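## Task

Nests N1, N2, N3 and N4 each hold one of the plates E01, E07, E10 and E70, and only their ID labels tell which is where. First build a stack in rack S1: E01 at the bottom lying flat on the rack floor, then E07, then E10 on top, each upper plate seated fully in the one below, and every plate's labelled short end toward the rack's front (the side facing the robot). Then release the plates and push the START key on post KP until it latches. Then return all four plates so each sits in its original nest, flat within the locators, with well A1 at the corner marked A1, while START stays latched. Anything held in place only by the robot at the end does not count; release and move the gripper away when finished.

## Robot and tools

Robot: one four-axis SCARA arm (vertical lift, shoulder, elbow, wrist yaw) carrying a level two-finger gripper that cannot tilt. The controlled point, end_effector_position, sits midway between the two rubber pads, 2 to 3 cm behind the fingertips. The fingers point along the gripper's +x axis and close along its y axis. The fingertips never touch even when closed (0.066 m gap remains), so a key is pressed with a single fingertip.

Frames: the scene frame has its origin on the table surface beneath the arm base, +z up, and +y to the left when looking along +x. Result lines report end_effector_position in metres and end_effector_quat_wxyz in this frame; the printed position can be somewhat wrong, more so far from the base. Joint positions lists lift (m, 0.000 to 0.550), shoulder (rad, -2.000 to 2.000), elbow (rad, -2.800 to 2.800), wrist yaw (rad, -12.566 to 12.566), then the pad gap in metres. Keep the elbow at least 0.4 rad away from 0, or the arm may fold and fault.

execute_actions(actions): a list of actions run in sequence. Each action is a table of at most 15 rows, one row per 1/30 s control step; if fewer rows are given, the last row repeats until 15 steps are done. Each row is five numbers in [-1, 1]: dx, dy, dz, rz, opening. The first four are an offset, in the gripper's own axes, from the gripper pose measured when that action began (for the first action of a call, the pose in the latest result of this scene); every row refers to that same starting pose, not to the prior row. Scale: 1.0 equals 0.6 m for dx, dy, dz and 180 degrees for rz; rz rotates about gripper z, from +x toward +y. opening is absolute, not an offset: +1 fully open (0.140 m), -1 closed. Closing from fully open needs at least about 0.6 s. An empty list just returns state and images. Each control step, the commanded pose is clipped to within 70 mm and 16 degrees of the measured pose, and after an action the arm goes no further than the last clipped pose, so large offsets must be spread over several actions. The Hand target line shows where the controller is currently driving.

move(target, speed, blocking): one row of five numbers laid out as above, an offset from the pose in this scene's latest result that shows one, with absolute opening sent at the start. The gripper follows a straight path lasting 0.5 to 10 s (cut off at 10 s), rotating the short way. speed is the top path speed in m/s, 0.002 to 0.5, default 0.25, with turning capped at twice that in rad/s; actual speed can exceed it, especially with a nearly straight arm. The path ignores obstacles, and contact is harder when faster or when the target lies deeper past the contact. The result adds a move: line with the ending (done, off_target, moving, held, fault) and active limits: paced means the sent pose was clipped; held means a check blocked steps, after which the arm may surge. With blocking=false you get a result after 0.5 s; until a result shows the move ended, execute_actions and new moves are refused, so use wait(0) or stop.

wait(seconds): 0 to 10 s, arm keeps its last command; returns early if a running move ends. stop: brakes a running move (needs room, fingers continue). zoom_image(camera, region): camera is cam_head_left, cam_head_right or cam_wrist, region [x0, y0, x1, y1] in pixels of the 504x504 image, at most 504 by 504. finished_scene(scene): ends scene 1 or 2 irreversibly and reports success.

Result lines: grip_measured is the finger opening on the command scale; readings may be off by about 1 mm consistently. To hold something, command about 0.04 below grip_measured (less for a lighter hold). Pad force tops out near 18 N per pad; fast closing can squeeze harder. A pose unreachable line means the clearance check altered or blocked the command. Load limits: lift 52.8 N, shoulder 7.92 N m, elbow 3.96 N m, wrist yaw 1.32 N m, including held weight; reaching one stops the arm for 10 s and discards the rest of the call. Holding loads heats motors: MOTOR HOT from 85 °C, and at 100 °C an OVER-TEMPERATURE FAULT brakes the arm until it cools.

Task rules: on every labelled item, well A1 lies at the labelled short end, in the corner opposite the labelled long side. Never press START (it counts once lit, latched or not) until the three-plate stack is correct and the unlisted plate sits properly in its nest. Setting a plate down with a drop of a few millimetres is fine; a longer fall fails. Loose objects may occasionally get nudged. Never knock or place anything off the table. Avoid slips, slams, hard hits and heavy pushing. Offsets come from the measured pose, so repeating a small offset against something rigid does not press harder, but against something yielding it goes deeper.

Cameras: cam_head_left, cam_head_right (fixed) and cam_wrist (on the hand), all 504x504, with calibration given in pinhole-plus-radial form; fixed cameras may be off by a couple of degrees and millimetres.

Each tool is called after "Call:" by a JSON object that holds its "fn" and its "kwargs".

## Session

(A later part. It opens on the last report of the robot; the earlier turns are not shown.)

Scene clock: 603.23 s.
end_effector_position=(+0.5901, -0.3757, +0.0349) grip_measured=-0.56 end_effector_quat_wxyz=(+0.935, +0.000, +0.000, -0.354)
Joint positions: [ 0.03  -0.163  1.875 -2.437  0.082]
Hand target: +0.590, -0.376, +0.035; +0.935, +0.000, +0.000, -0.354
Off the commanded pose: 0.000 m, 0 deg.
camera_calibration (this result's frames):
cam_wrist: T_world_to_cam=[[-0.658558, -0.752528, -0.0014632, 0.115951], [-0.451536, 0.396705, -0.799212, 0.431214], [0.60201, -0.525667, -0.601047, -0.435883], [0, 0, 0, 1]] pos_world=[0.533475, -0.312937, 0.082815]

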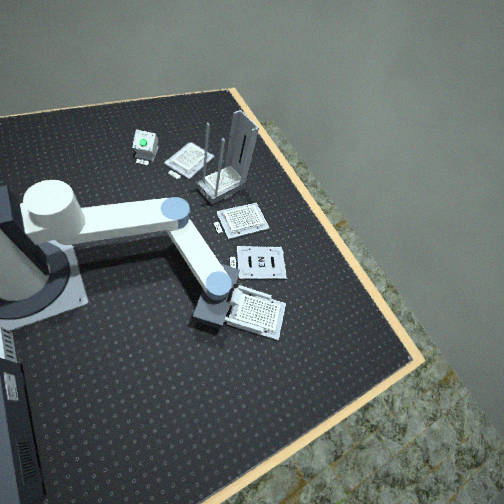

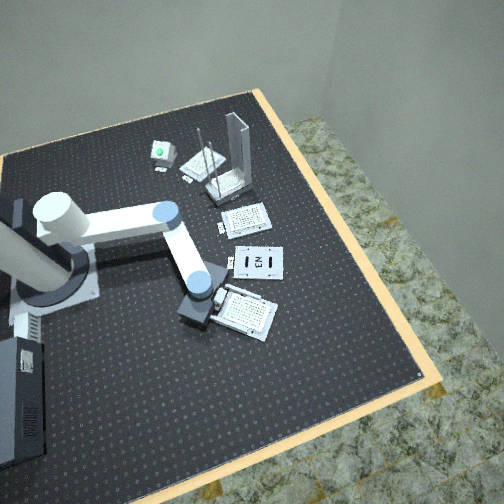

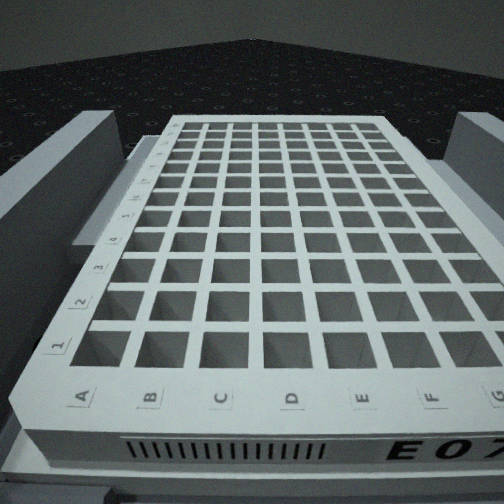

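Call:
{"fn": "execute_actions", "kwargs": {"actions": [[[0,0,-0.0005,0,-0.61],[0,0,-0.0005,0,-0.61],[0,0,-0.0005,0,-0.61],[0,0,-0.0005,0,-0.61],[0,0,-0.0005,0,-0.5],[0,0,-0.0005,0,-0.45],[0,0,-0.0005,0,-0.4],[0,0,-0.0005,0,-0.35],[0,0,-0.0005,0,-0.3],[0,0,-0.0005,0,-0.25],[0,0,-0.0005,0,-0.2],[0,0,-0.0005,0,-0.15],[0,0,-0.0005,0,-0.08]]]}}

Call:
{"fn": "move", "kwargs": {"target": [-0.15, 0, 0.07, 0, -0.08], "speed": 0.25}}

Call:
{"fn": "zoom_image", "kwargs": {"camera": "cam_wrist", "region": [100, 120, 450, 350]}}

Scene clock: 606.23 s.
end_effector_position=(+0.5901, -0.3757, +0.0346) grip_measured=-0.08 end_effector_quat_wxyz=(+0.935, +0.000, +0.000, -0.354)
Joint positions: [ 0.03  -0.163  1.875 -2.437  0.1  ]
Hand target: +0.590, -0.376, +0.035; +0.935, +0.000, +0.000, -0.354
Off the commanded pose: 0.000 m, 0 deg.
camera_calibration (this result's frames):
cam_wrist: T_world_to_cam=[[-0.658559, -0.752527, -0.0014632, 0.115952], [-0.451535, 0.396706, -0.799212, 0.430966], [0.60201, -0.525668, -0.601047, -0.436069], [0, 0, 0, 1]] pos_world=[0.533475, -0.312937, 0.0825045]

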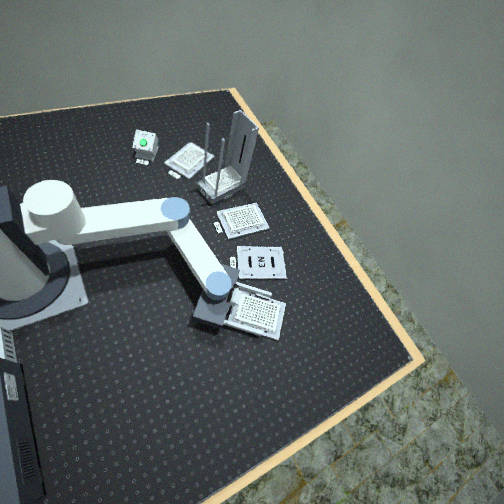

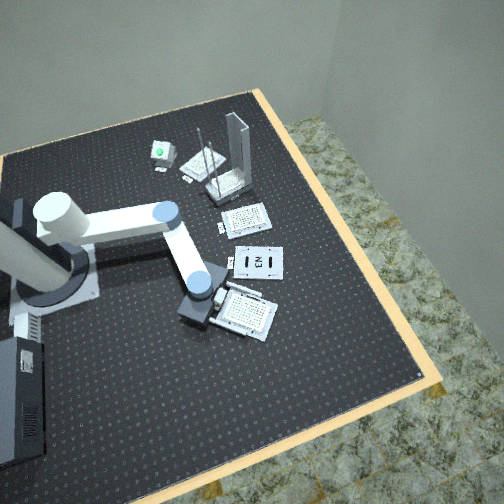

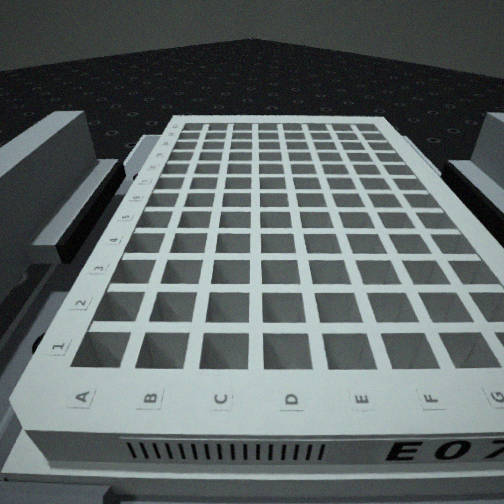

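Scene clock: 607.03 s.
end_effector_position=(+0.5226, -0.3161, +0.0767) grip_measured=-0.08 end_effector_quat_wxyz=(+0.935, +0.000, +0.000, -0.354)
Joint positions: [ 0.072  0.05   1.367 -2.141  0.1  ]
Hand target: +0.523, -0.316, +0.077; +0.935, +0.000, +0.000, -0.354
Off the commanded pose: 0.000 m, 0 deg.
move: done
camera_calibration (this result's frames):
cam_wrist: T_world_to_cam=[[-0.658802, -0.752315, -0.0014632, 0.116639], [-0.451407, 0.396852, -0.799212, 0.410419], [0.60184, -0.525862, -0.601047, -0.338775], [0, 0, 0, 1]] pos_world=[0.465996, -0.253275, 0.124563]

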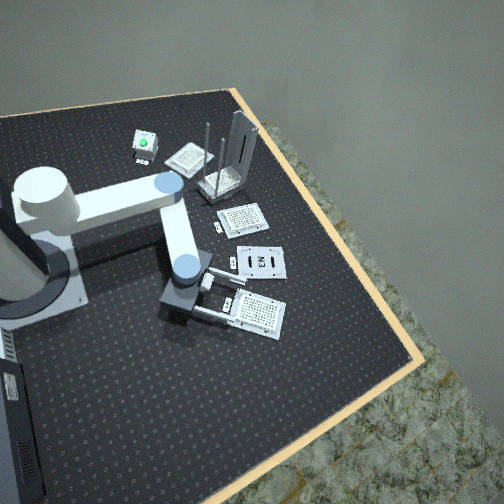

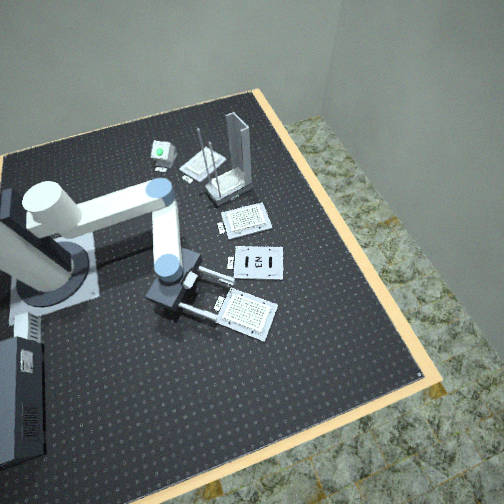

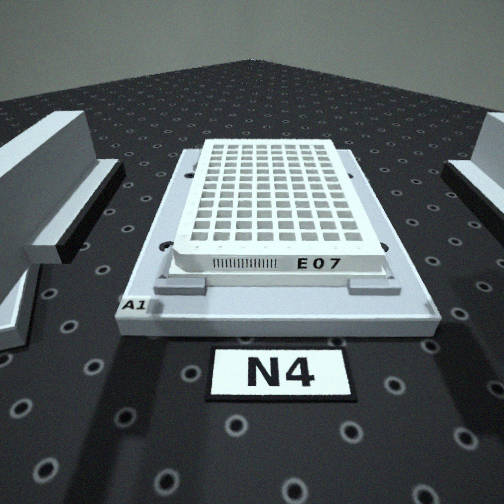

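Region (100, 120, 450, 350) of cam_wrist's 504x504 image, scaled by 1.440, with more detail than that image has; it fills the top 331 rows of this view, and the rest is white.

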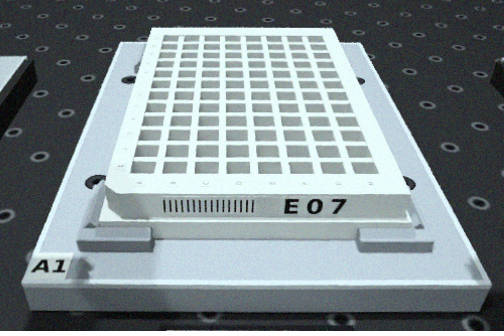

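Call:
{"fn": "execute_actions", "kwargs": {"actions": []}}

Scene clock: 618.67 s.
end_effector_position=(+0.5226, -0.3161, +0.0767) grip_measured=-0.08 end_effector_quat_wxyz=(+0.935, +0.000, +0.000, -0.354)
Joint positions: [ 0.072  0.05   1.367 -2.141  0.1  ]
Hand target: +0.523, -0.316, +0.077; +0.935, +0.000, +0.000, -0.354
Off the commanded pose: 0.000 m, 0 deg.
camera_calibration (this result's frames):
cam_wrist: T_world_to_cam=[[-0.65879, -0.752325, -0.0014632, 0.116632], [-0.451413, 0.396845, -0.799212, 0.410422], [0.601848, -0.525853, -0.601047, -0.338779], [0, 0, 0, 1]] pos_world=[0.466, -0.253277, 0.124563]

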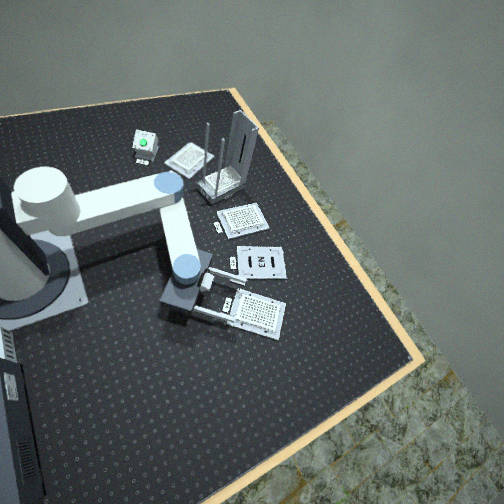

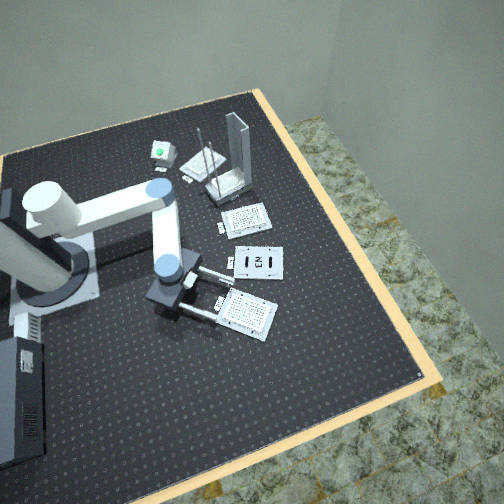

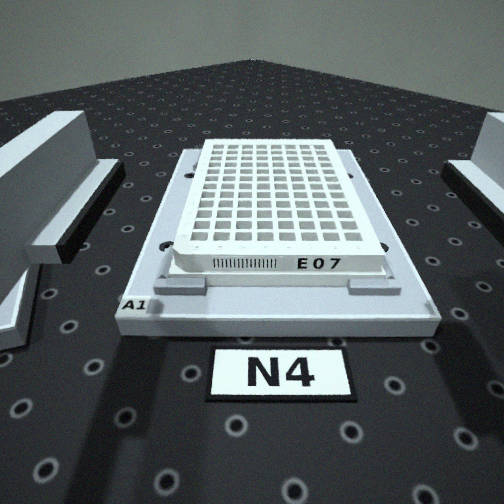

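Call:
{"fn": "move", "kwargs": {"target": [-0.38328, 0.58775, -0.02044, 0.30344, -0.08], "speed": 0.3}}

Scene clock: 631.77 s.
end_effector_position=(+0.5840, +0.1005, +0.0644) grip_measured=-0.08 end_effector_quat_wxyz=(+0.993, +0.000, +0.000, +0.114)
Joint positions: [ 0.059  1.131  1.133 -2.034  0.1  ]
Hand target: +0.584, +0.100, +0.064; +0.993, +0.000, +0.000, +0.114
Off the commanded pose: 0.000 m, 0 deg.
move: done
camera_calibration (this result's frames):
cam_wrist: T_world_to_cam=[[0.23262, -0.972567, -0.0014632, -0.0279995], [-0.584832, -0.138678, -0.799212, 0.394763], [0.777084, 0.186768, -0.601047, -0.337953], [0, 0, 0, 1]] pos_world=[0.500001, 0.0906324, 0.112333]

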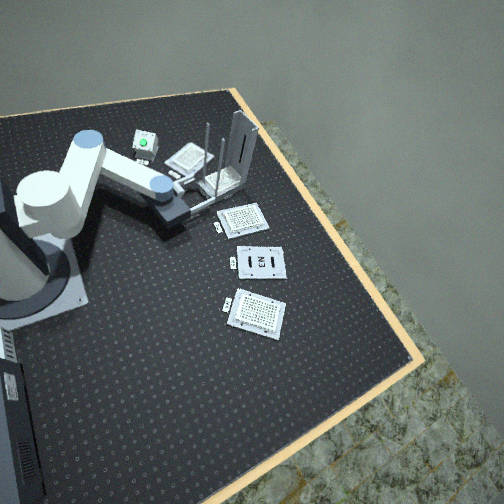

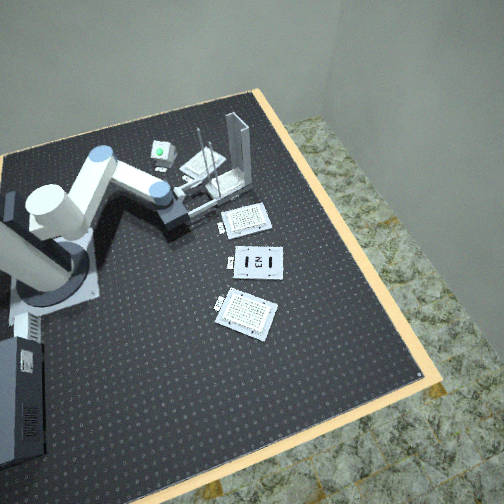

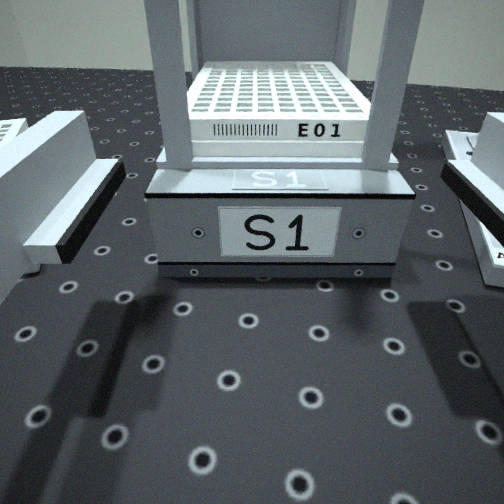

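Call:
{"fn": "move", "kwargs": {"target": [0.20014, -0.00024, 0, -0.0002, -0.08], "speed": 0.12}}

Scene clock: 636.83 s.
end_effector_position=(+0.7010, +0.1277, +0.0644) grip_measured=-0.08 end_effector_quat_wxyz=(+0.993, +0.000, +0.000, +0.114)
Joint positions: [ 0.059  0.87   1.758 -2.399  0.1  ]
Hand target: +0.701, +0.128, +0.064; +0.993, +0.000, +0.000, +0.114
Off the commanded pose: 0.000 m, 0 deg.
move: done
camera_calibration (this result's frames):
cam_wrist: T_world_to_cam=[[0.232225, -0.972661, -0.0014632, -0.0284564], [-0.584888, -0.138441, -0.799212, 0.466974], [0.77716, 0.186453, -0.601047, -0.433972], [0, 0, 0, 1]] pos_world=[0.617001, 0.117885, 0.112333]

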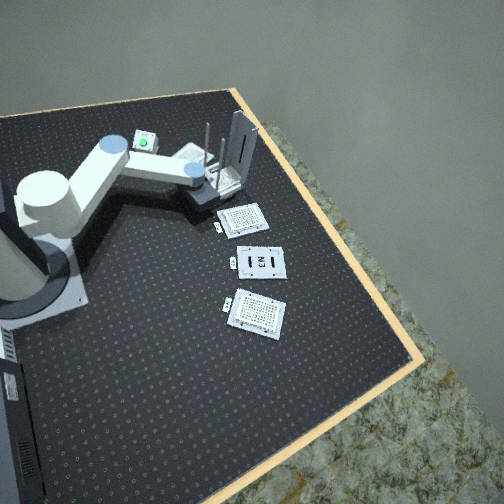

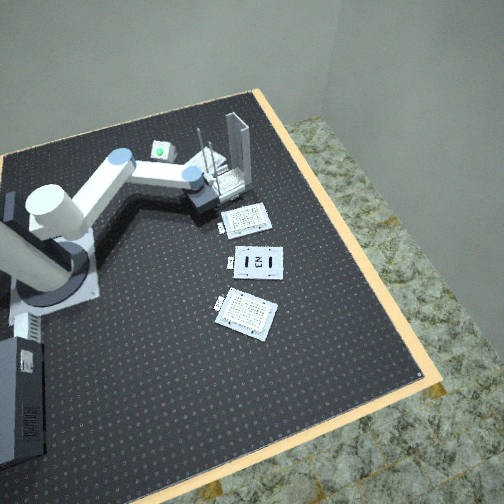

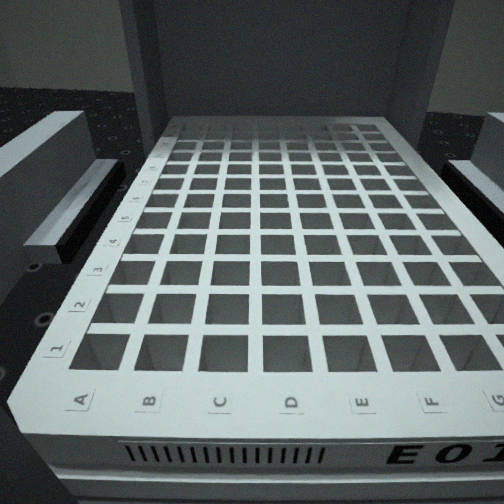

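Close with a ramp.

Call:
{"fn": "execute_actions", "kwargs": {"actions": [[[0,0,0,0,-0.13],[0,0,0,0,-0.18],[0,0,0,0,-0.23],[0,0,0,0,-0.28],[0,0,0,0,-0.33],[0,0,0,0,-0.38],[0,0,0,0,-0.42],[0,0,0,0,-0.46],[0,0,0,0,-0.49],[0,0,0,0,-0.52],[0,0,0,0,-0.54],[0,0,0,0,-0.56],[0,0,0,0,-0.58],[0,0,0,0,-0.60],[0,0,0,0,-0.61]],[[0,0,0,0,-0.61]]]}}

Scene clock: 639.83 s.
end_effector_position=(+0.7010, +0.1277, +0.0644) grip_measured=-0.56 end_effector_quat_wxyz=(+0.993, +0.000, +0.000, +0.114)
Joint positions: [ 0.059  0.87   1.758 -2.399  0.082]
Hand target: +0.701, +0.128, +0.064; +0.993, +0.000, +0.000, +0.114
Off the commanded pose: 0.000 m, 0 deg.
camera_calibration (this result's frames):
cam_wrist: T_world_to_cam=[[0.232226, -0.972661, -0.0014632, -0.0284568], [-0.584888, -0.138441, -0.799212, 0.466974], [0.77716, 0.186453, -0.601047, -0.433972], [0, 0, 0, 1]] pos_world=[0.617001, 0.117885, 0.112333]

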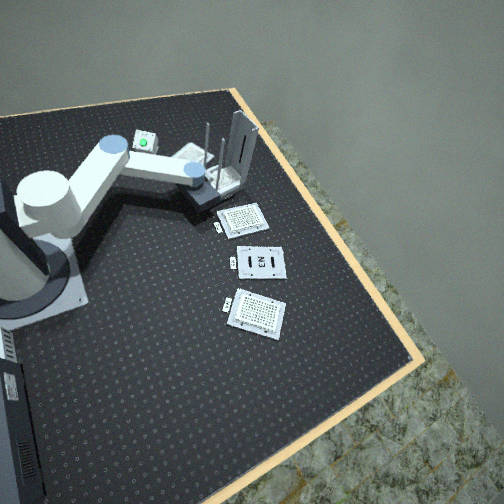

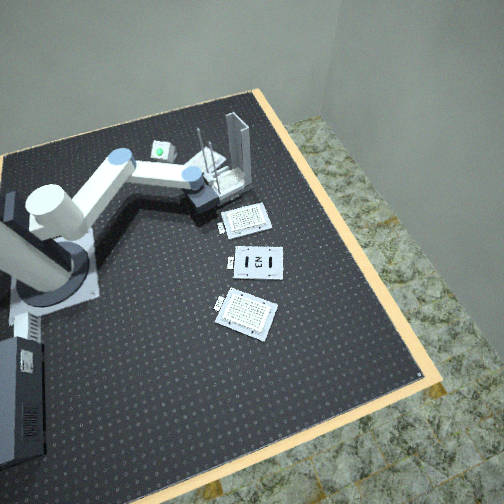

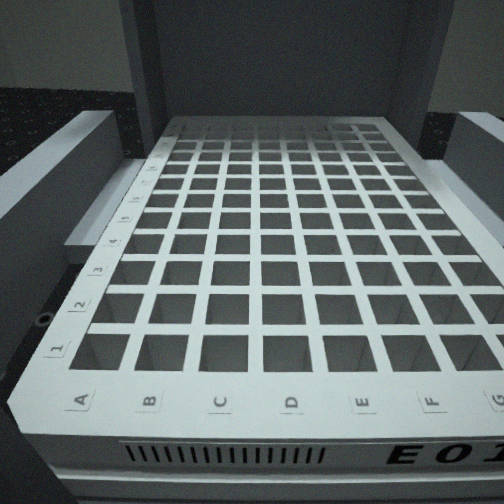

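Call:
{"fn": "move", "kwargs": {"target": [0, 0, 0.42933, 0, -0.61], "speed": 0.15}}

Scene clock: 643.70 s.
end_effector_position=(+0.7010, +0.1277, +0.3221) grip_measured=-0.56 end_effector_quat_wxyz=(+0.993, +0.000, +0.000, +0.114)
Joint positions: [ 0.317  0.87   1.758 -2.399  0.082]
Hand target: +0.701, +0.128, +0.322; +0.993, +0.000, +0.000, +0.114
Off the commanded pose: 0.000 m, 0 deg.
move: done
camera_calibration (this result's frames):
cam_wrist: T_world_to_cam=[[0.232285, -0.972647, -0.0014632, -0.0281039], [-0.584879, -0.138477, -0.799212, 0.672892], [0.777148, 0.186501, -0.601047, -0.279121], [0, 0, 0, 1]] pos_world=[0.617007, 0.117901, 0.369977]

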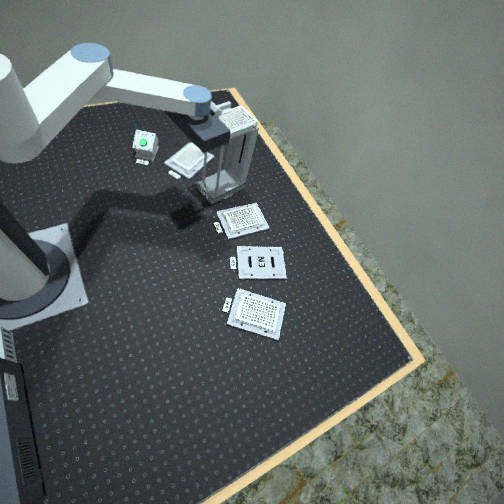

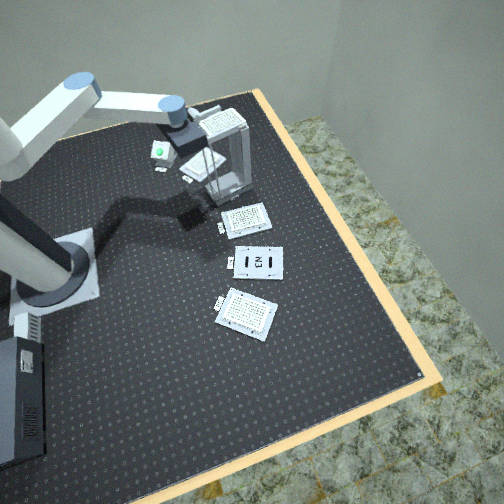

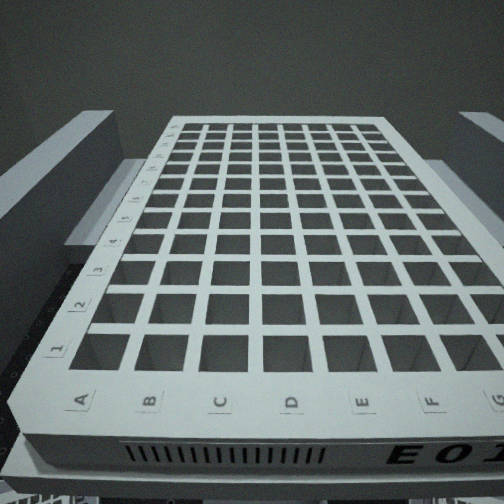

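Call:
{"fn": "move", "kwargs": {"target": [-0.11764, -0.27667, 0, -0.0833, -0.61], "speed": 0.2}}

Scene clock: 649.23 s.
end_effector_position=(+0.6699, -0.0501, +0.3221) grip_measured=-0.56 end_effector_quat_wxyz=(+1.000, +0.000, +0.000, -0.017)
Joint positions: [ 0.317  0.606  1.512 -2.151  0.082]
Hand target: +0.670, -0.050, +0.322; +1.000, +0.000, +0.000, -0.016
Off the commanded pose: 0.000 m, 0 deg.
move: done
camera_calibration (this result's frames):
cam_wrist: T_world_to_cam=[[-0.0279639, -0.999608, -0.0014632, -0.0208932], [-0.60078, 0.0179766, -0.799212, 0.648594], [0.798925, -0.02147, -0.601047, -0.246836], [0, 0, 0, 1]] pos_world=[0.586281, -0.0378441, 0.369974]

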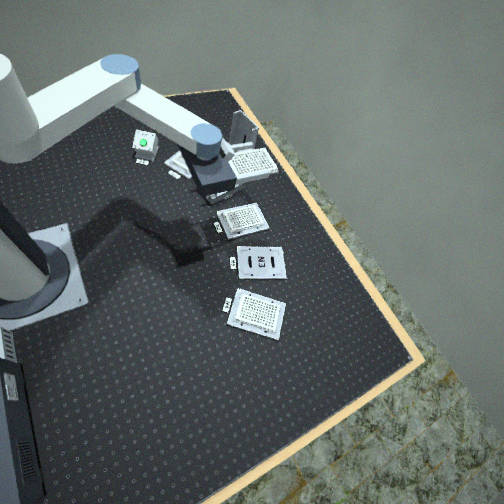

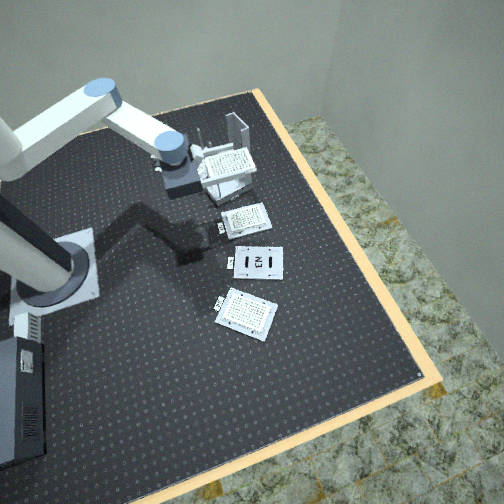

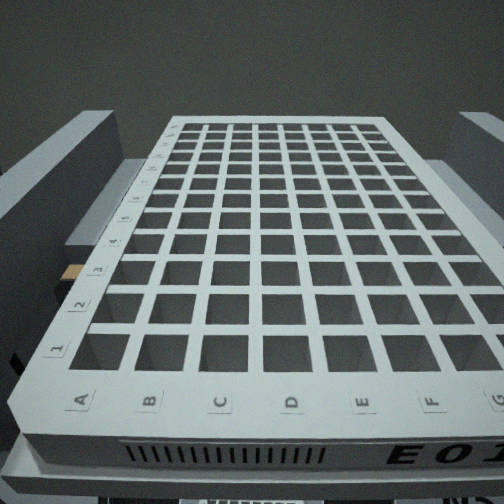

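Call:
{"fn": "move", "kwargs": {"target": [0.038333, -0.284538, -0.45679, -0.111539, -0.61], "speed": 0.25}}

Scene clock: 658.70 s.
end_effector_position=(+0.6872, -0.2216, +0.0479) grip_measured=-0.56 end_effector_quat_wxyz=(+0.982, +0.000, +0.000, -0.191)
Joint positions: [ 0.043  0.165  1.864 -2.413  0.082]
Hand target: +0.687, -0.221, +0.048; +0.982, +0.000, +0.000, -0.191
Off the commanded pose: 0.000 m, 0 deg.
move: done
camera_calibration (this result's frames):
cam_wrist: T_world_to_cam=[[-0.369472, -0.929241, -0.0014632, 0.0580936], [-0.558087, 0.223157, -0.799212, 0.459106], [0.742987, -0.29447, -0.601047, -0.451179], [0, 0, 0, 1]] pos_world=[0.612905, -0.181328, 0.0958282]

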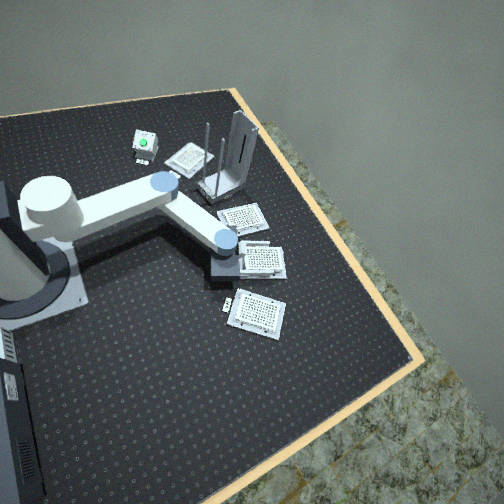

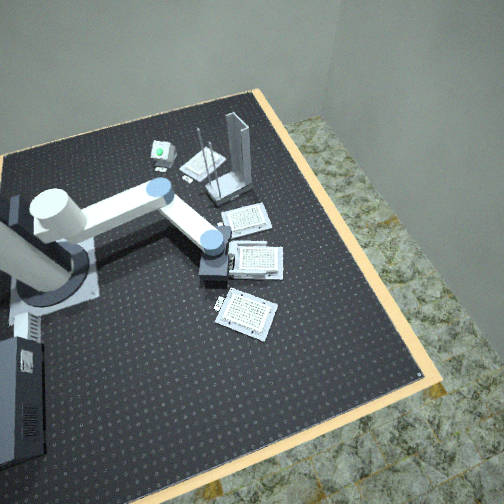

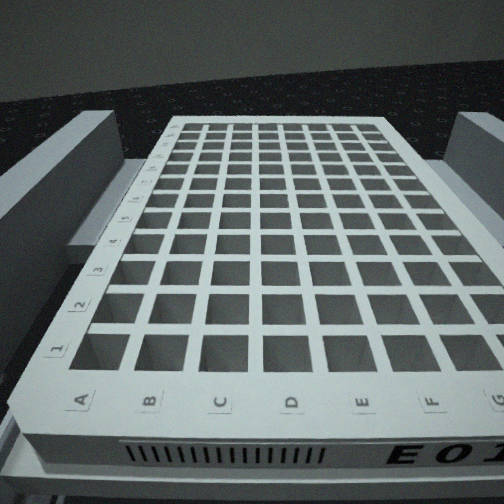

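Call:
{"fn": "move", "kwargs": {"target": [0.0, 0.0001, -0.0132, 0, -0.61], "speed": 0.02}}

Call:
{"fn": "execute_actions", "kwargs": {"actions": [[[0,0,-0.0016,0,-0.61]],[[0,0,-0.0016,0,-0.61]],[[0,0,-0.0016,0,-0.61]]]}}

Scene clock: 662.63 s.
end_effector_position=(+0.6872, -0.2216, +0.0400) grip_measured=-0.56 end_effector_quat_wxyz=(+0.982, +0.000, +0.000, -0.191)
Joint positions: [ 0.035  0.165  1.864 -2.413  0.082]
Hand target: +0.687, -0.222, +0.040; +0.982, +0.000, +0.000, -0.191
Off the commanded pose: 0.000 m, 0 deg.
move: done
camera_calibration (this result's frames):
cam_wrist: T_world_to_cam=[[-0.369448, -0.92925, -0.0014632, 0.0580764], [-0.558092, 0.223143, -0.799212, 0.452746], [0.742995, -0.294451, -0.601047, -0.455967], [0, 0, 0, 1]] pos_world=[0.612911, -0.181319, 0.0878678]

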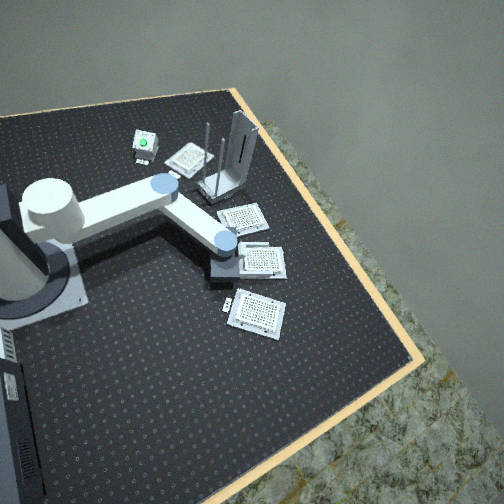

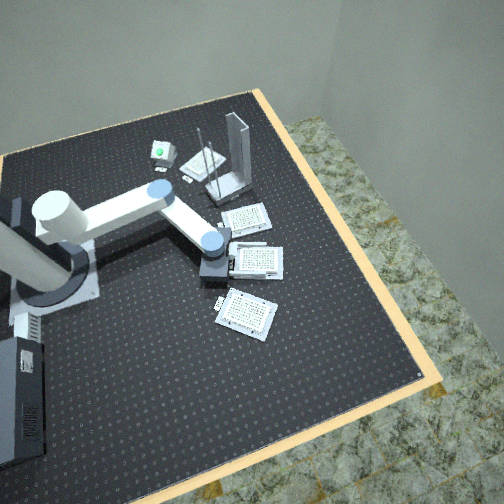

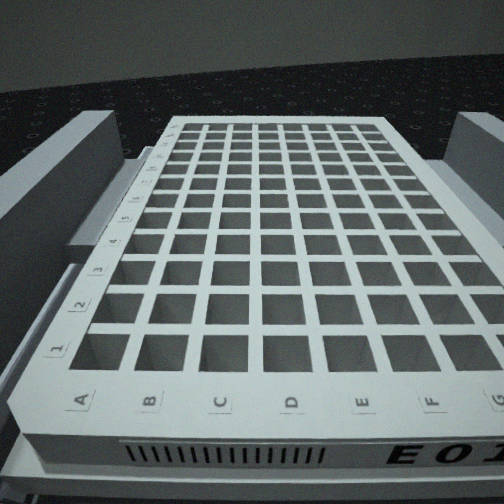

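Scene clock: 664.13 s.
end_effector_position=(+0.6872, -0.2216, +0.0369) grip_measured=-0.56 end_effector_quat_wxyz=(+0.982, +0.000, +0.000, -0.191)
Joint positions: [ 0.032  0.165  1.864 -2.413  0.082]
Hand target: +0.687, -0.222, +0.037; +0.982, +0.000, +0.000, -0.191
Off the commanded pose: 0.000 m, 0 deg.
camera_calibration (this result's frames):
cam_wrist: T_world_to_cam=[[-0.369451, -0.929249, -0.0014632, 0.0580729], [-0.558092, 0.223145, -0.799212, 0.450284], [0.742994, -0.294453, -0.601047, -0.457818], [0, 0, 0, 1]] pos_world=[0.612911, -0.18132, 0.0847876]

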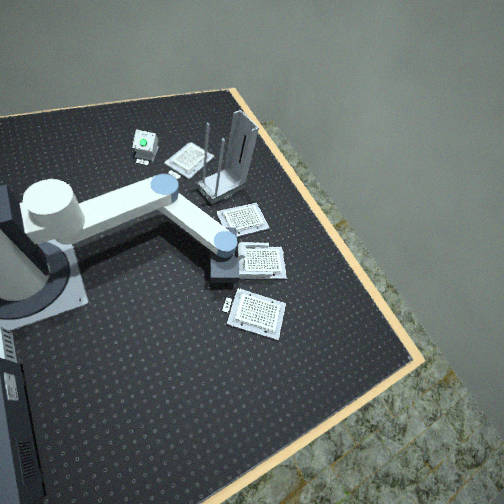

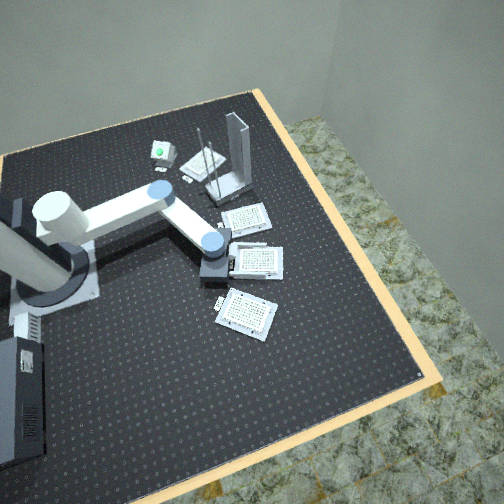

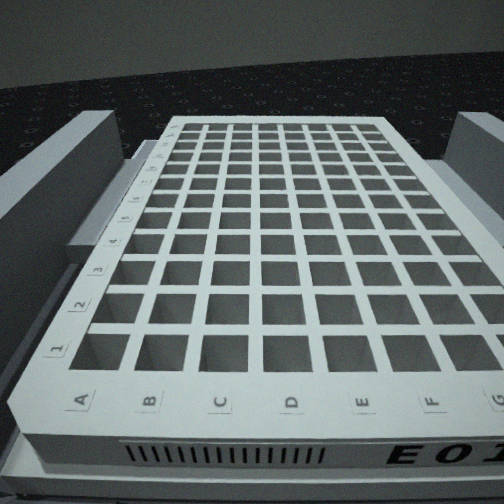

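Call:
{"fn": "execute_actions", "kwargs": {"actions": [[[0,0,-0.0016,0,-0.61]],[[0,0,-0.0016,0,-0.61]]]}}

Scene clock: 666.37 s.
end_effector_position=(+0.6872, -0.2216, +0.0348) grip_measured=-0.56 end_effector_quat_wxyz=(+0.982, +0.000, +0.000, -0.191)
Joint positions: [ 0.03   0.165  1.864 -2.413  0.082]
Hand target: +0.687, -0.222, +0.035; +0.982, +0.000, +0.000, -0.191
Off the commanded pose: 0.000 m, 0 deg.
camera_calibration (this result's frames):
cam_wrist: T_world_to_cam=[[-0.369452, -0.929249, -0.0014632, 0.0580703], [-0.558091, 0.223145, -0.799212, 0.44864], [0.742993, -0.294454, -0.601047, -0.459054], [0, 0, 0, 1]] pos_world=[0.61291, -0.18132, 0.0827305]

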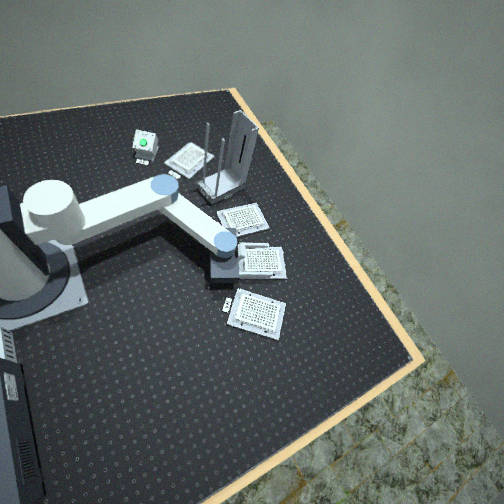

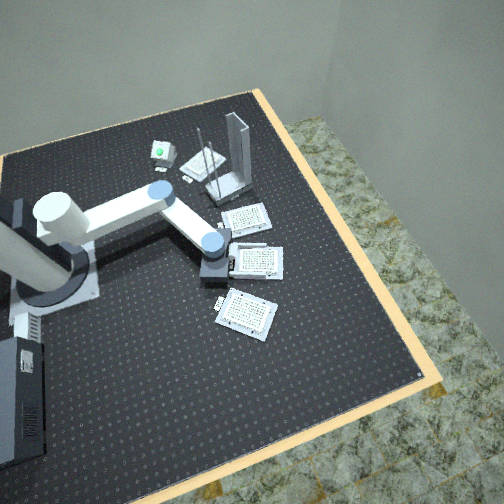

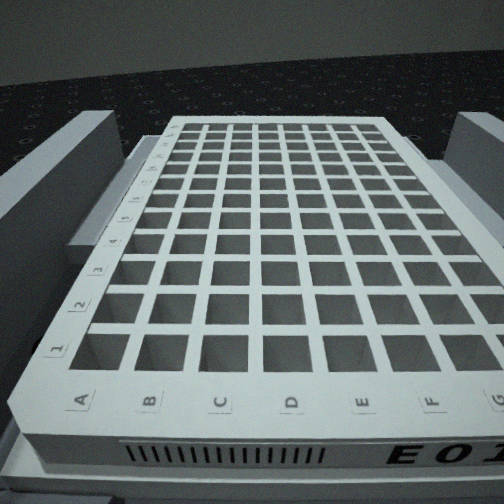

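Release, then lift and back off.

Call:
{"fn": "execute_actions", "kwargs": {"actions": [[[0,0,0,0,-0.56],[0,0,0,0,-0.52],[0,0,0,0,-0.46],[0,0,0,0,-0.38],[0,0,0,0,-0.30],[0,0,0,0,-0.22],[0,0,0,0,-0.14],[0,0,0,0,-0.08]],[[0,0,0.03,0,-0.08]]]}}

Call:
{"fn": "move", "kwargs": {"target": [-0.15, 0, 0.04, 0, -0.08], "speed": 0.2}}

Scene clock: 669.73 s.
end_effector_position=(+0.6872, -0.2216, +0.0529) grip_measured=-0.08 end_effector_quat_wxyz=(+0.982, +0.000, +0.000, -0.191)
Joint positions: [ 0.048  0.165  1.864 -2.413  0.1  ]
Hand target: +0.687, -0.222, +0.053; +0.982, +0.000, +0.000, -0.191
Off the commanded pose: 0.000 m, 0 deg.
camera_calibration (this result's frames):
cam_wrist: T_world_to_cam=[[-0.369427, -0.929259, -0.0014632, 0.0580861], [-0.558097, 0.22313, -0.799212, 0.463076], [0.743001, -0.294434, -0.601047, -0.448205], [0, 0, 0, 1]] pos_world=[0.612917, -0.181316, 0.100789]

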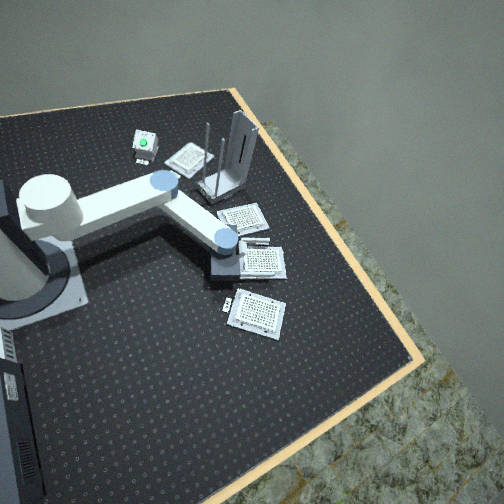

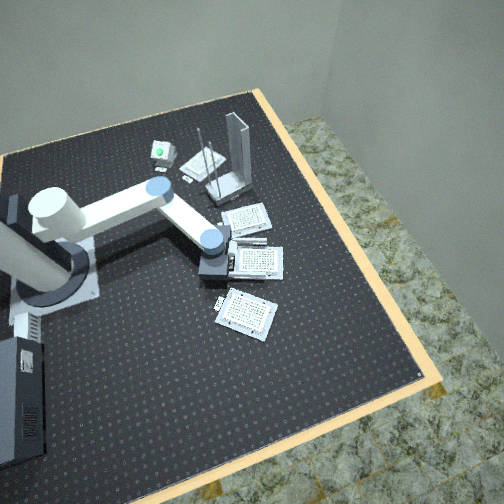

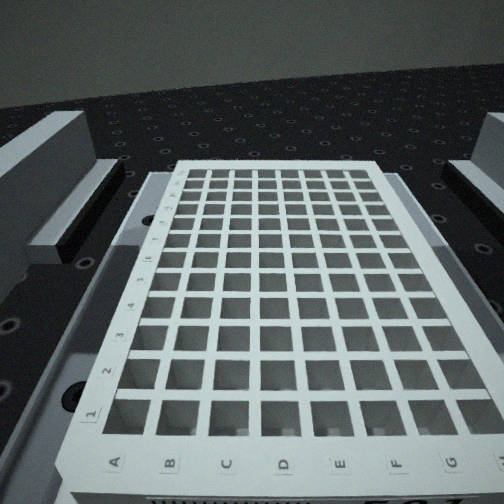

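Scene clock: 670.57 s.
end_effector_position=(+0.6037, -0.1879, +0.0769) grip_measured=-0.08 end_effector_quat_wxyz=(+0.982, +0.000, +0.000, -0.191)
Joint positions: [ 0.072  0.371  1.359 -2.114  0.1  ]
Hand target: +0.604, -0.188, +0.077; +0.982, +0.000, +0.000, -0.191
Off the commanded pose: 0.000 m, 0 deg.
move: done
camera_calibration (this result's frames):
cam_wrist: T_world_to_cam=[[-0.36975, -0.92913, -0.0014632, 0.0587646], [-0.55802, 0.223324, -0.799212, 0.428154], [0.742899, -0.294693, -0.601047, -0.361743], [0, 0, 0, 1]] pos_world=[0.529385, -0.14762, 0.124848]

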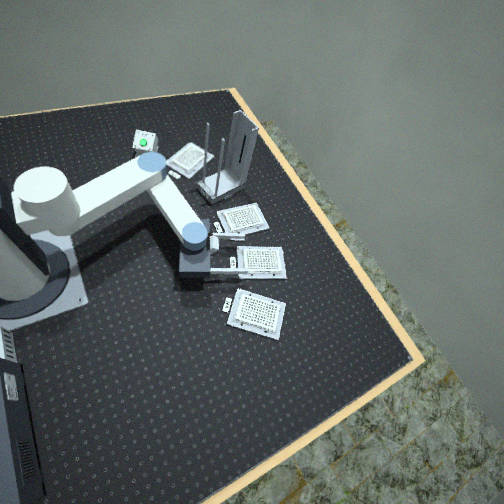

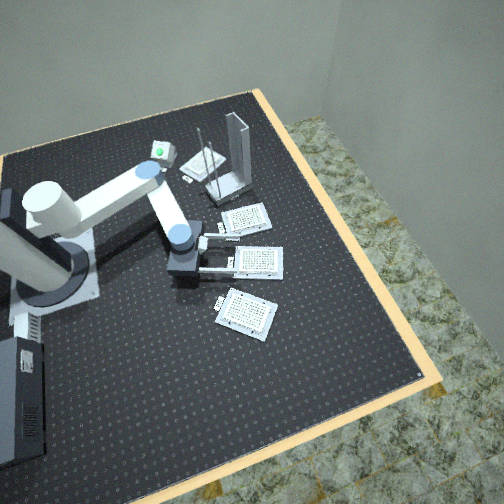

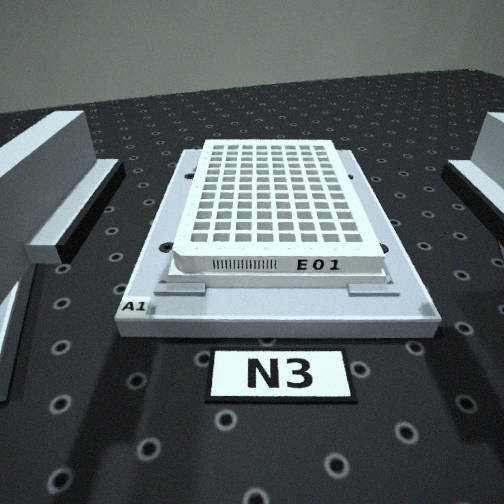

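Call:
{"fn": "zoom_image", "kwargs": {"camera": "cam_head_left", "region": [110, 100, 310, 350]}}

Call:
{"fn": "zoom_image", "kwargs": {"camera": "cam_wrist", "region": [110, 120, 450, 340]}}

Region (110, 100, 310, 350) of cam_head_left's 504x504 image, scaled by 2.016, with more detail than that image has; it fills the left 403 columns of this view, and the rest is white.

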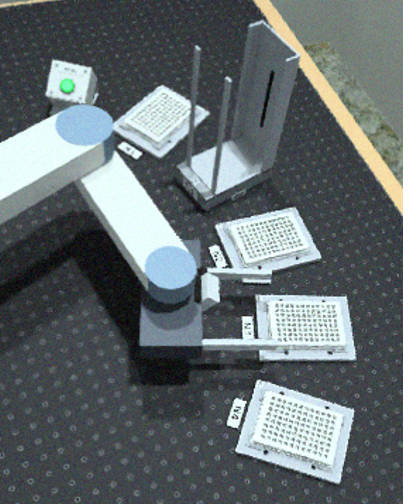

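Region (110, 120, 450, 340) of cam_wrist's 504x504 image, scaled by 1.482, with more detail than that image has; it fills the top 326 rows of this view, and the rest is white.

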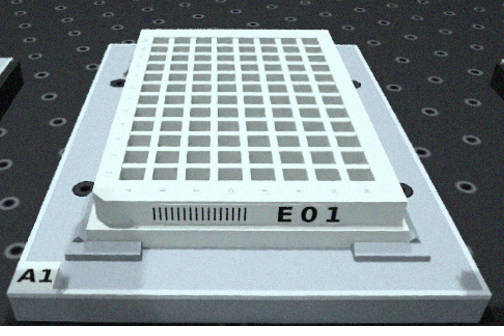

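Call:
{"fn": "move", "kwargs": {"target": [-0.1, 0, 0.12, 0, -0.08], "speed": 0.3}}

Call:
{"fn": "finished_scene", "kwargs": {"scene": 1}}

Scene clock: 679.13 s.
end_effector_position=(+0.5480, -0.1655, +0.1490) grip_measured=-0.08 end_effector_quat_wxyz=(+0.982, +0.000, +0.000, -0.191)
Joint positions: [ 0.144  0.471  1.074 -1.929  0.1  ]
Hand target: +0.548, -0.165, +0.149; +0.982, +0.000, +0.000, -0.191
Off the commanded pose: 0.000 m, 0 deg.
move: done
camera_calibration (this result's frames):
cam_wrist: T_world_to_cam=[[-0.370166, -0.928964, -0.0014632, 0.0593606], [-0.55792, 0.223574, -0.799212, 0.449632], [0.742767, -0.295025, -0.601047, -0.270414], [0, 0, 0, 1]] pos_world=[0.473686, -0.125161, 0.196907]

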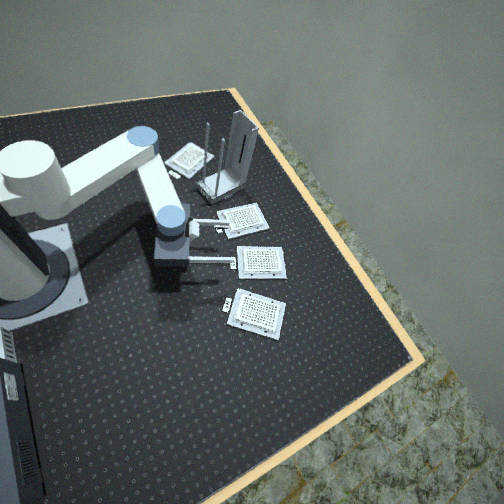

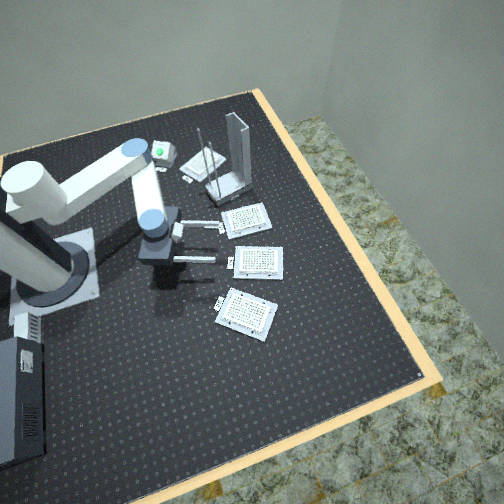

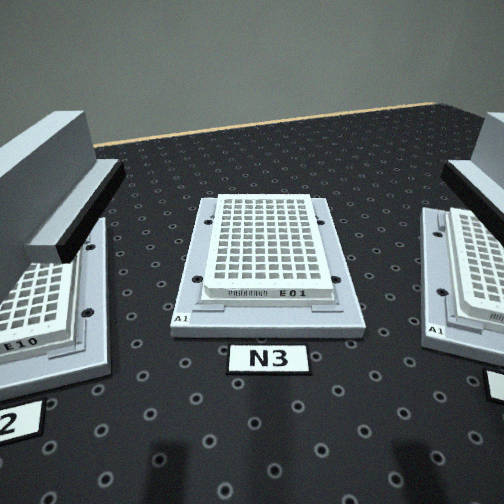

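The scene is finished: the task was done.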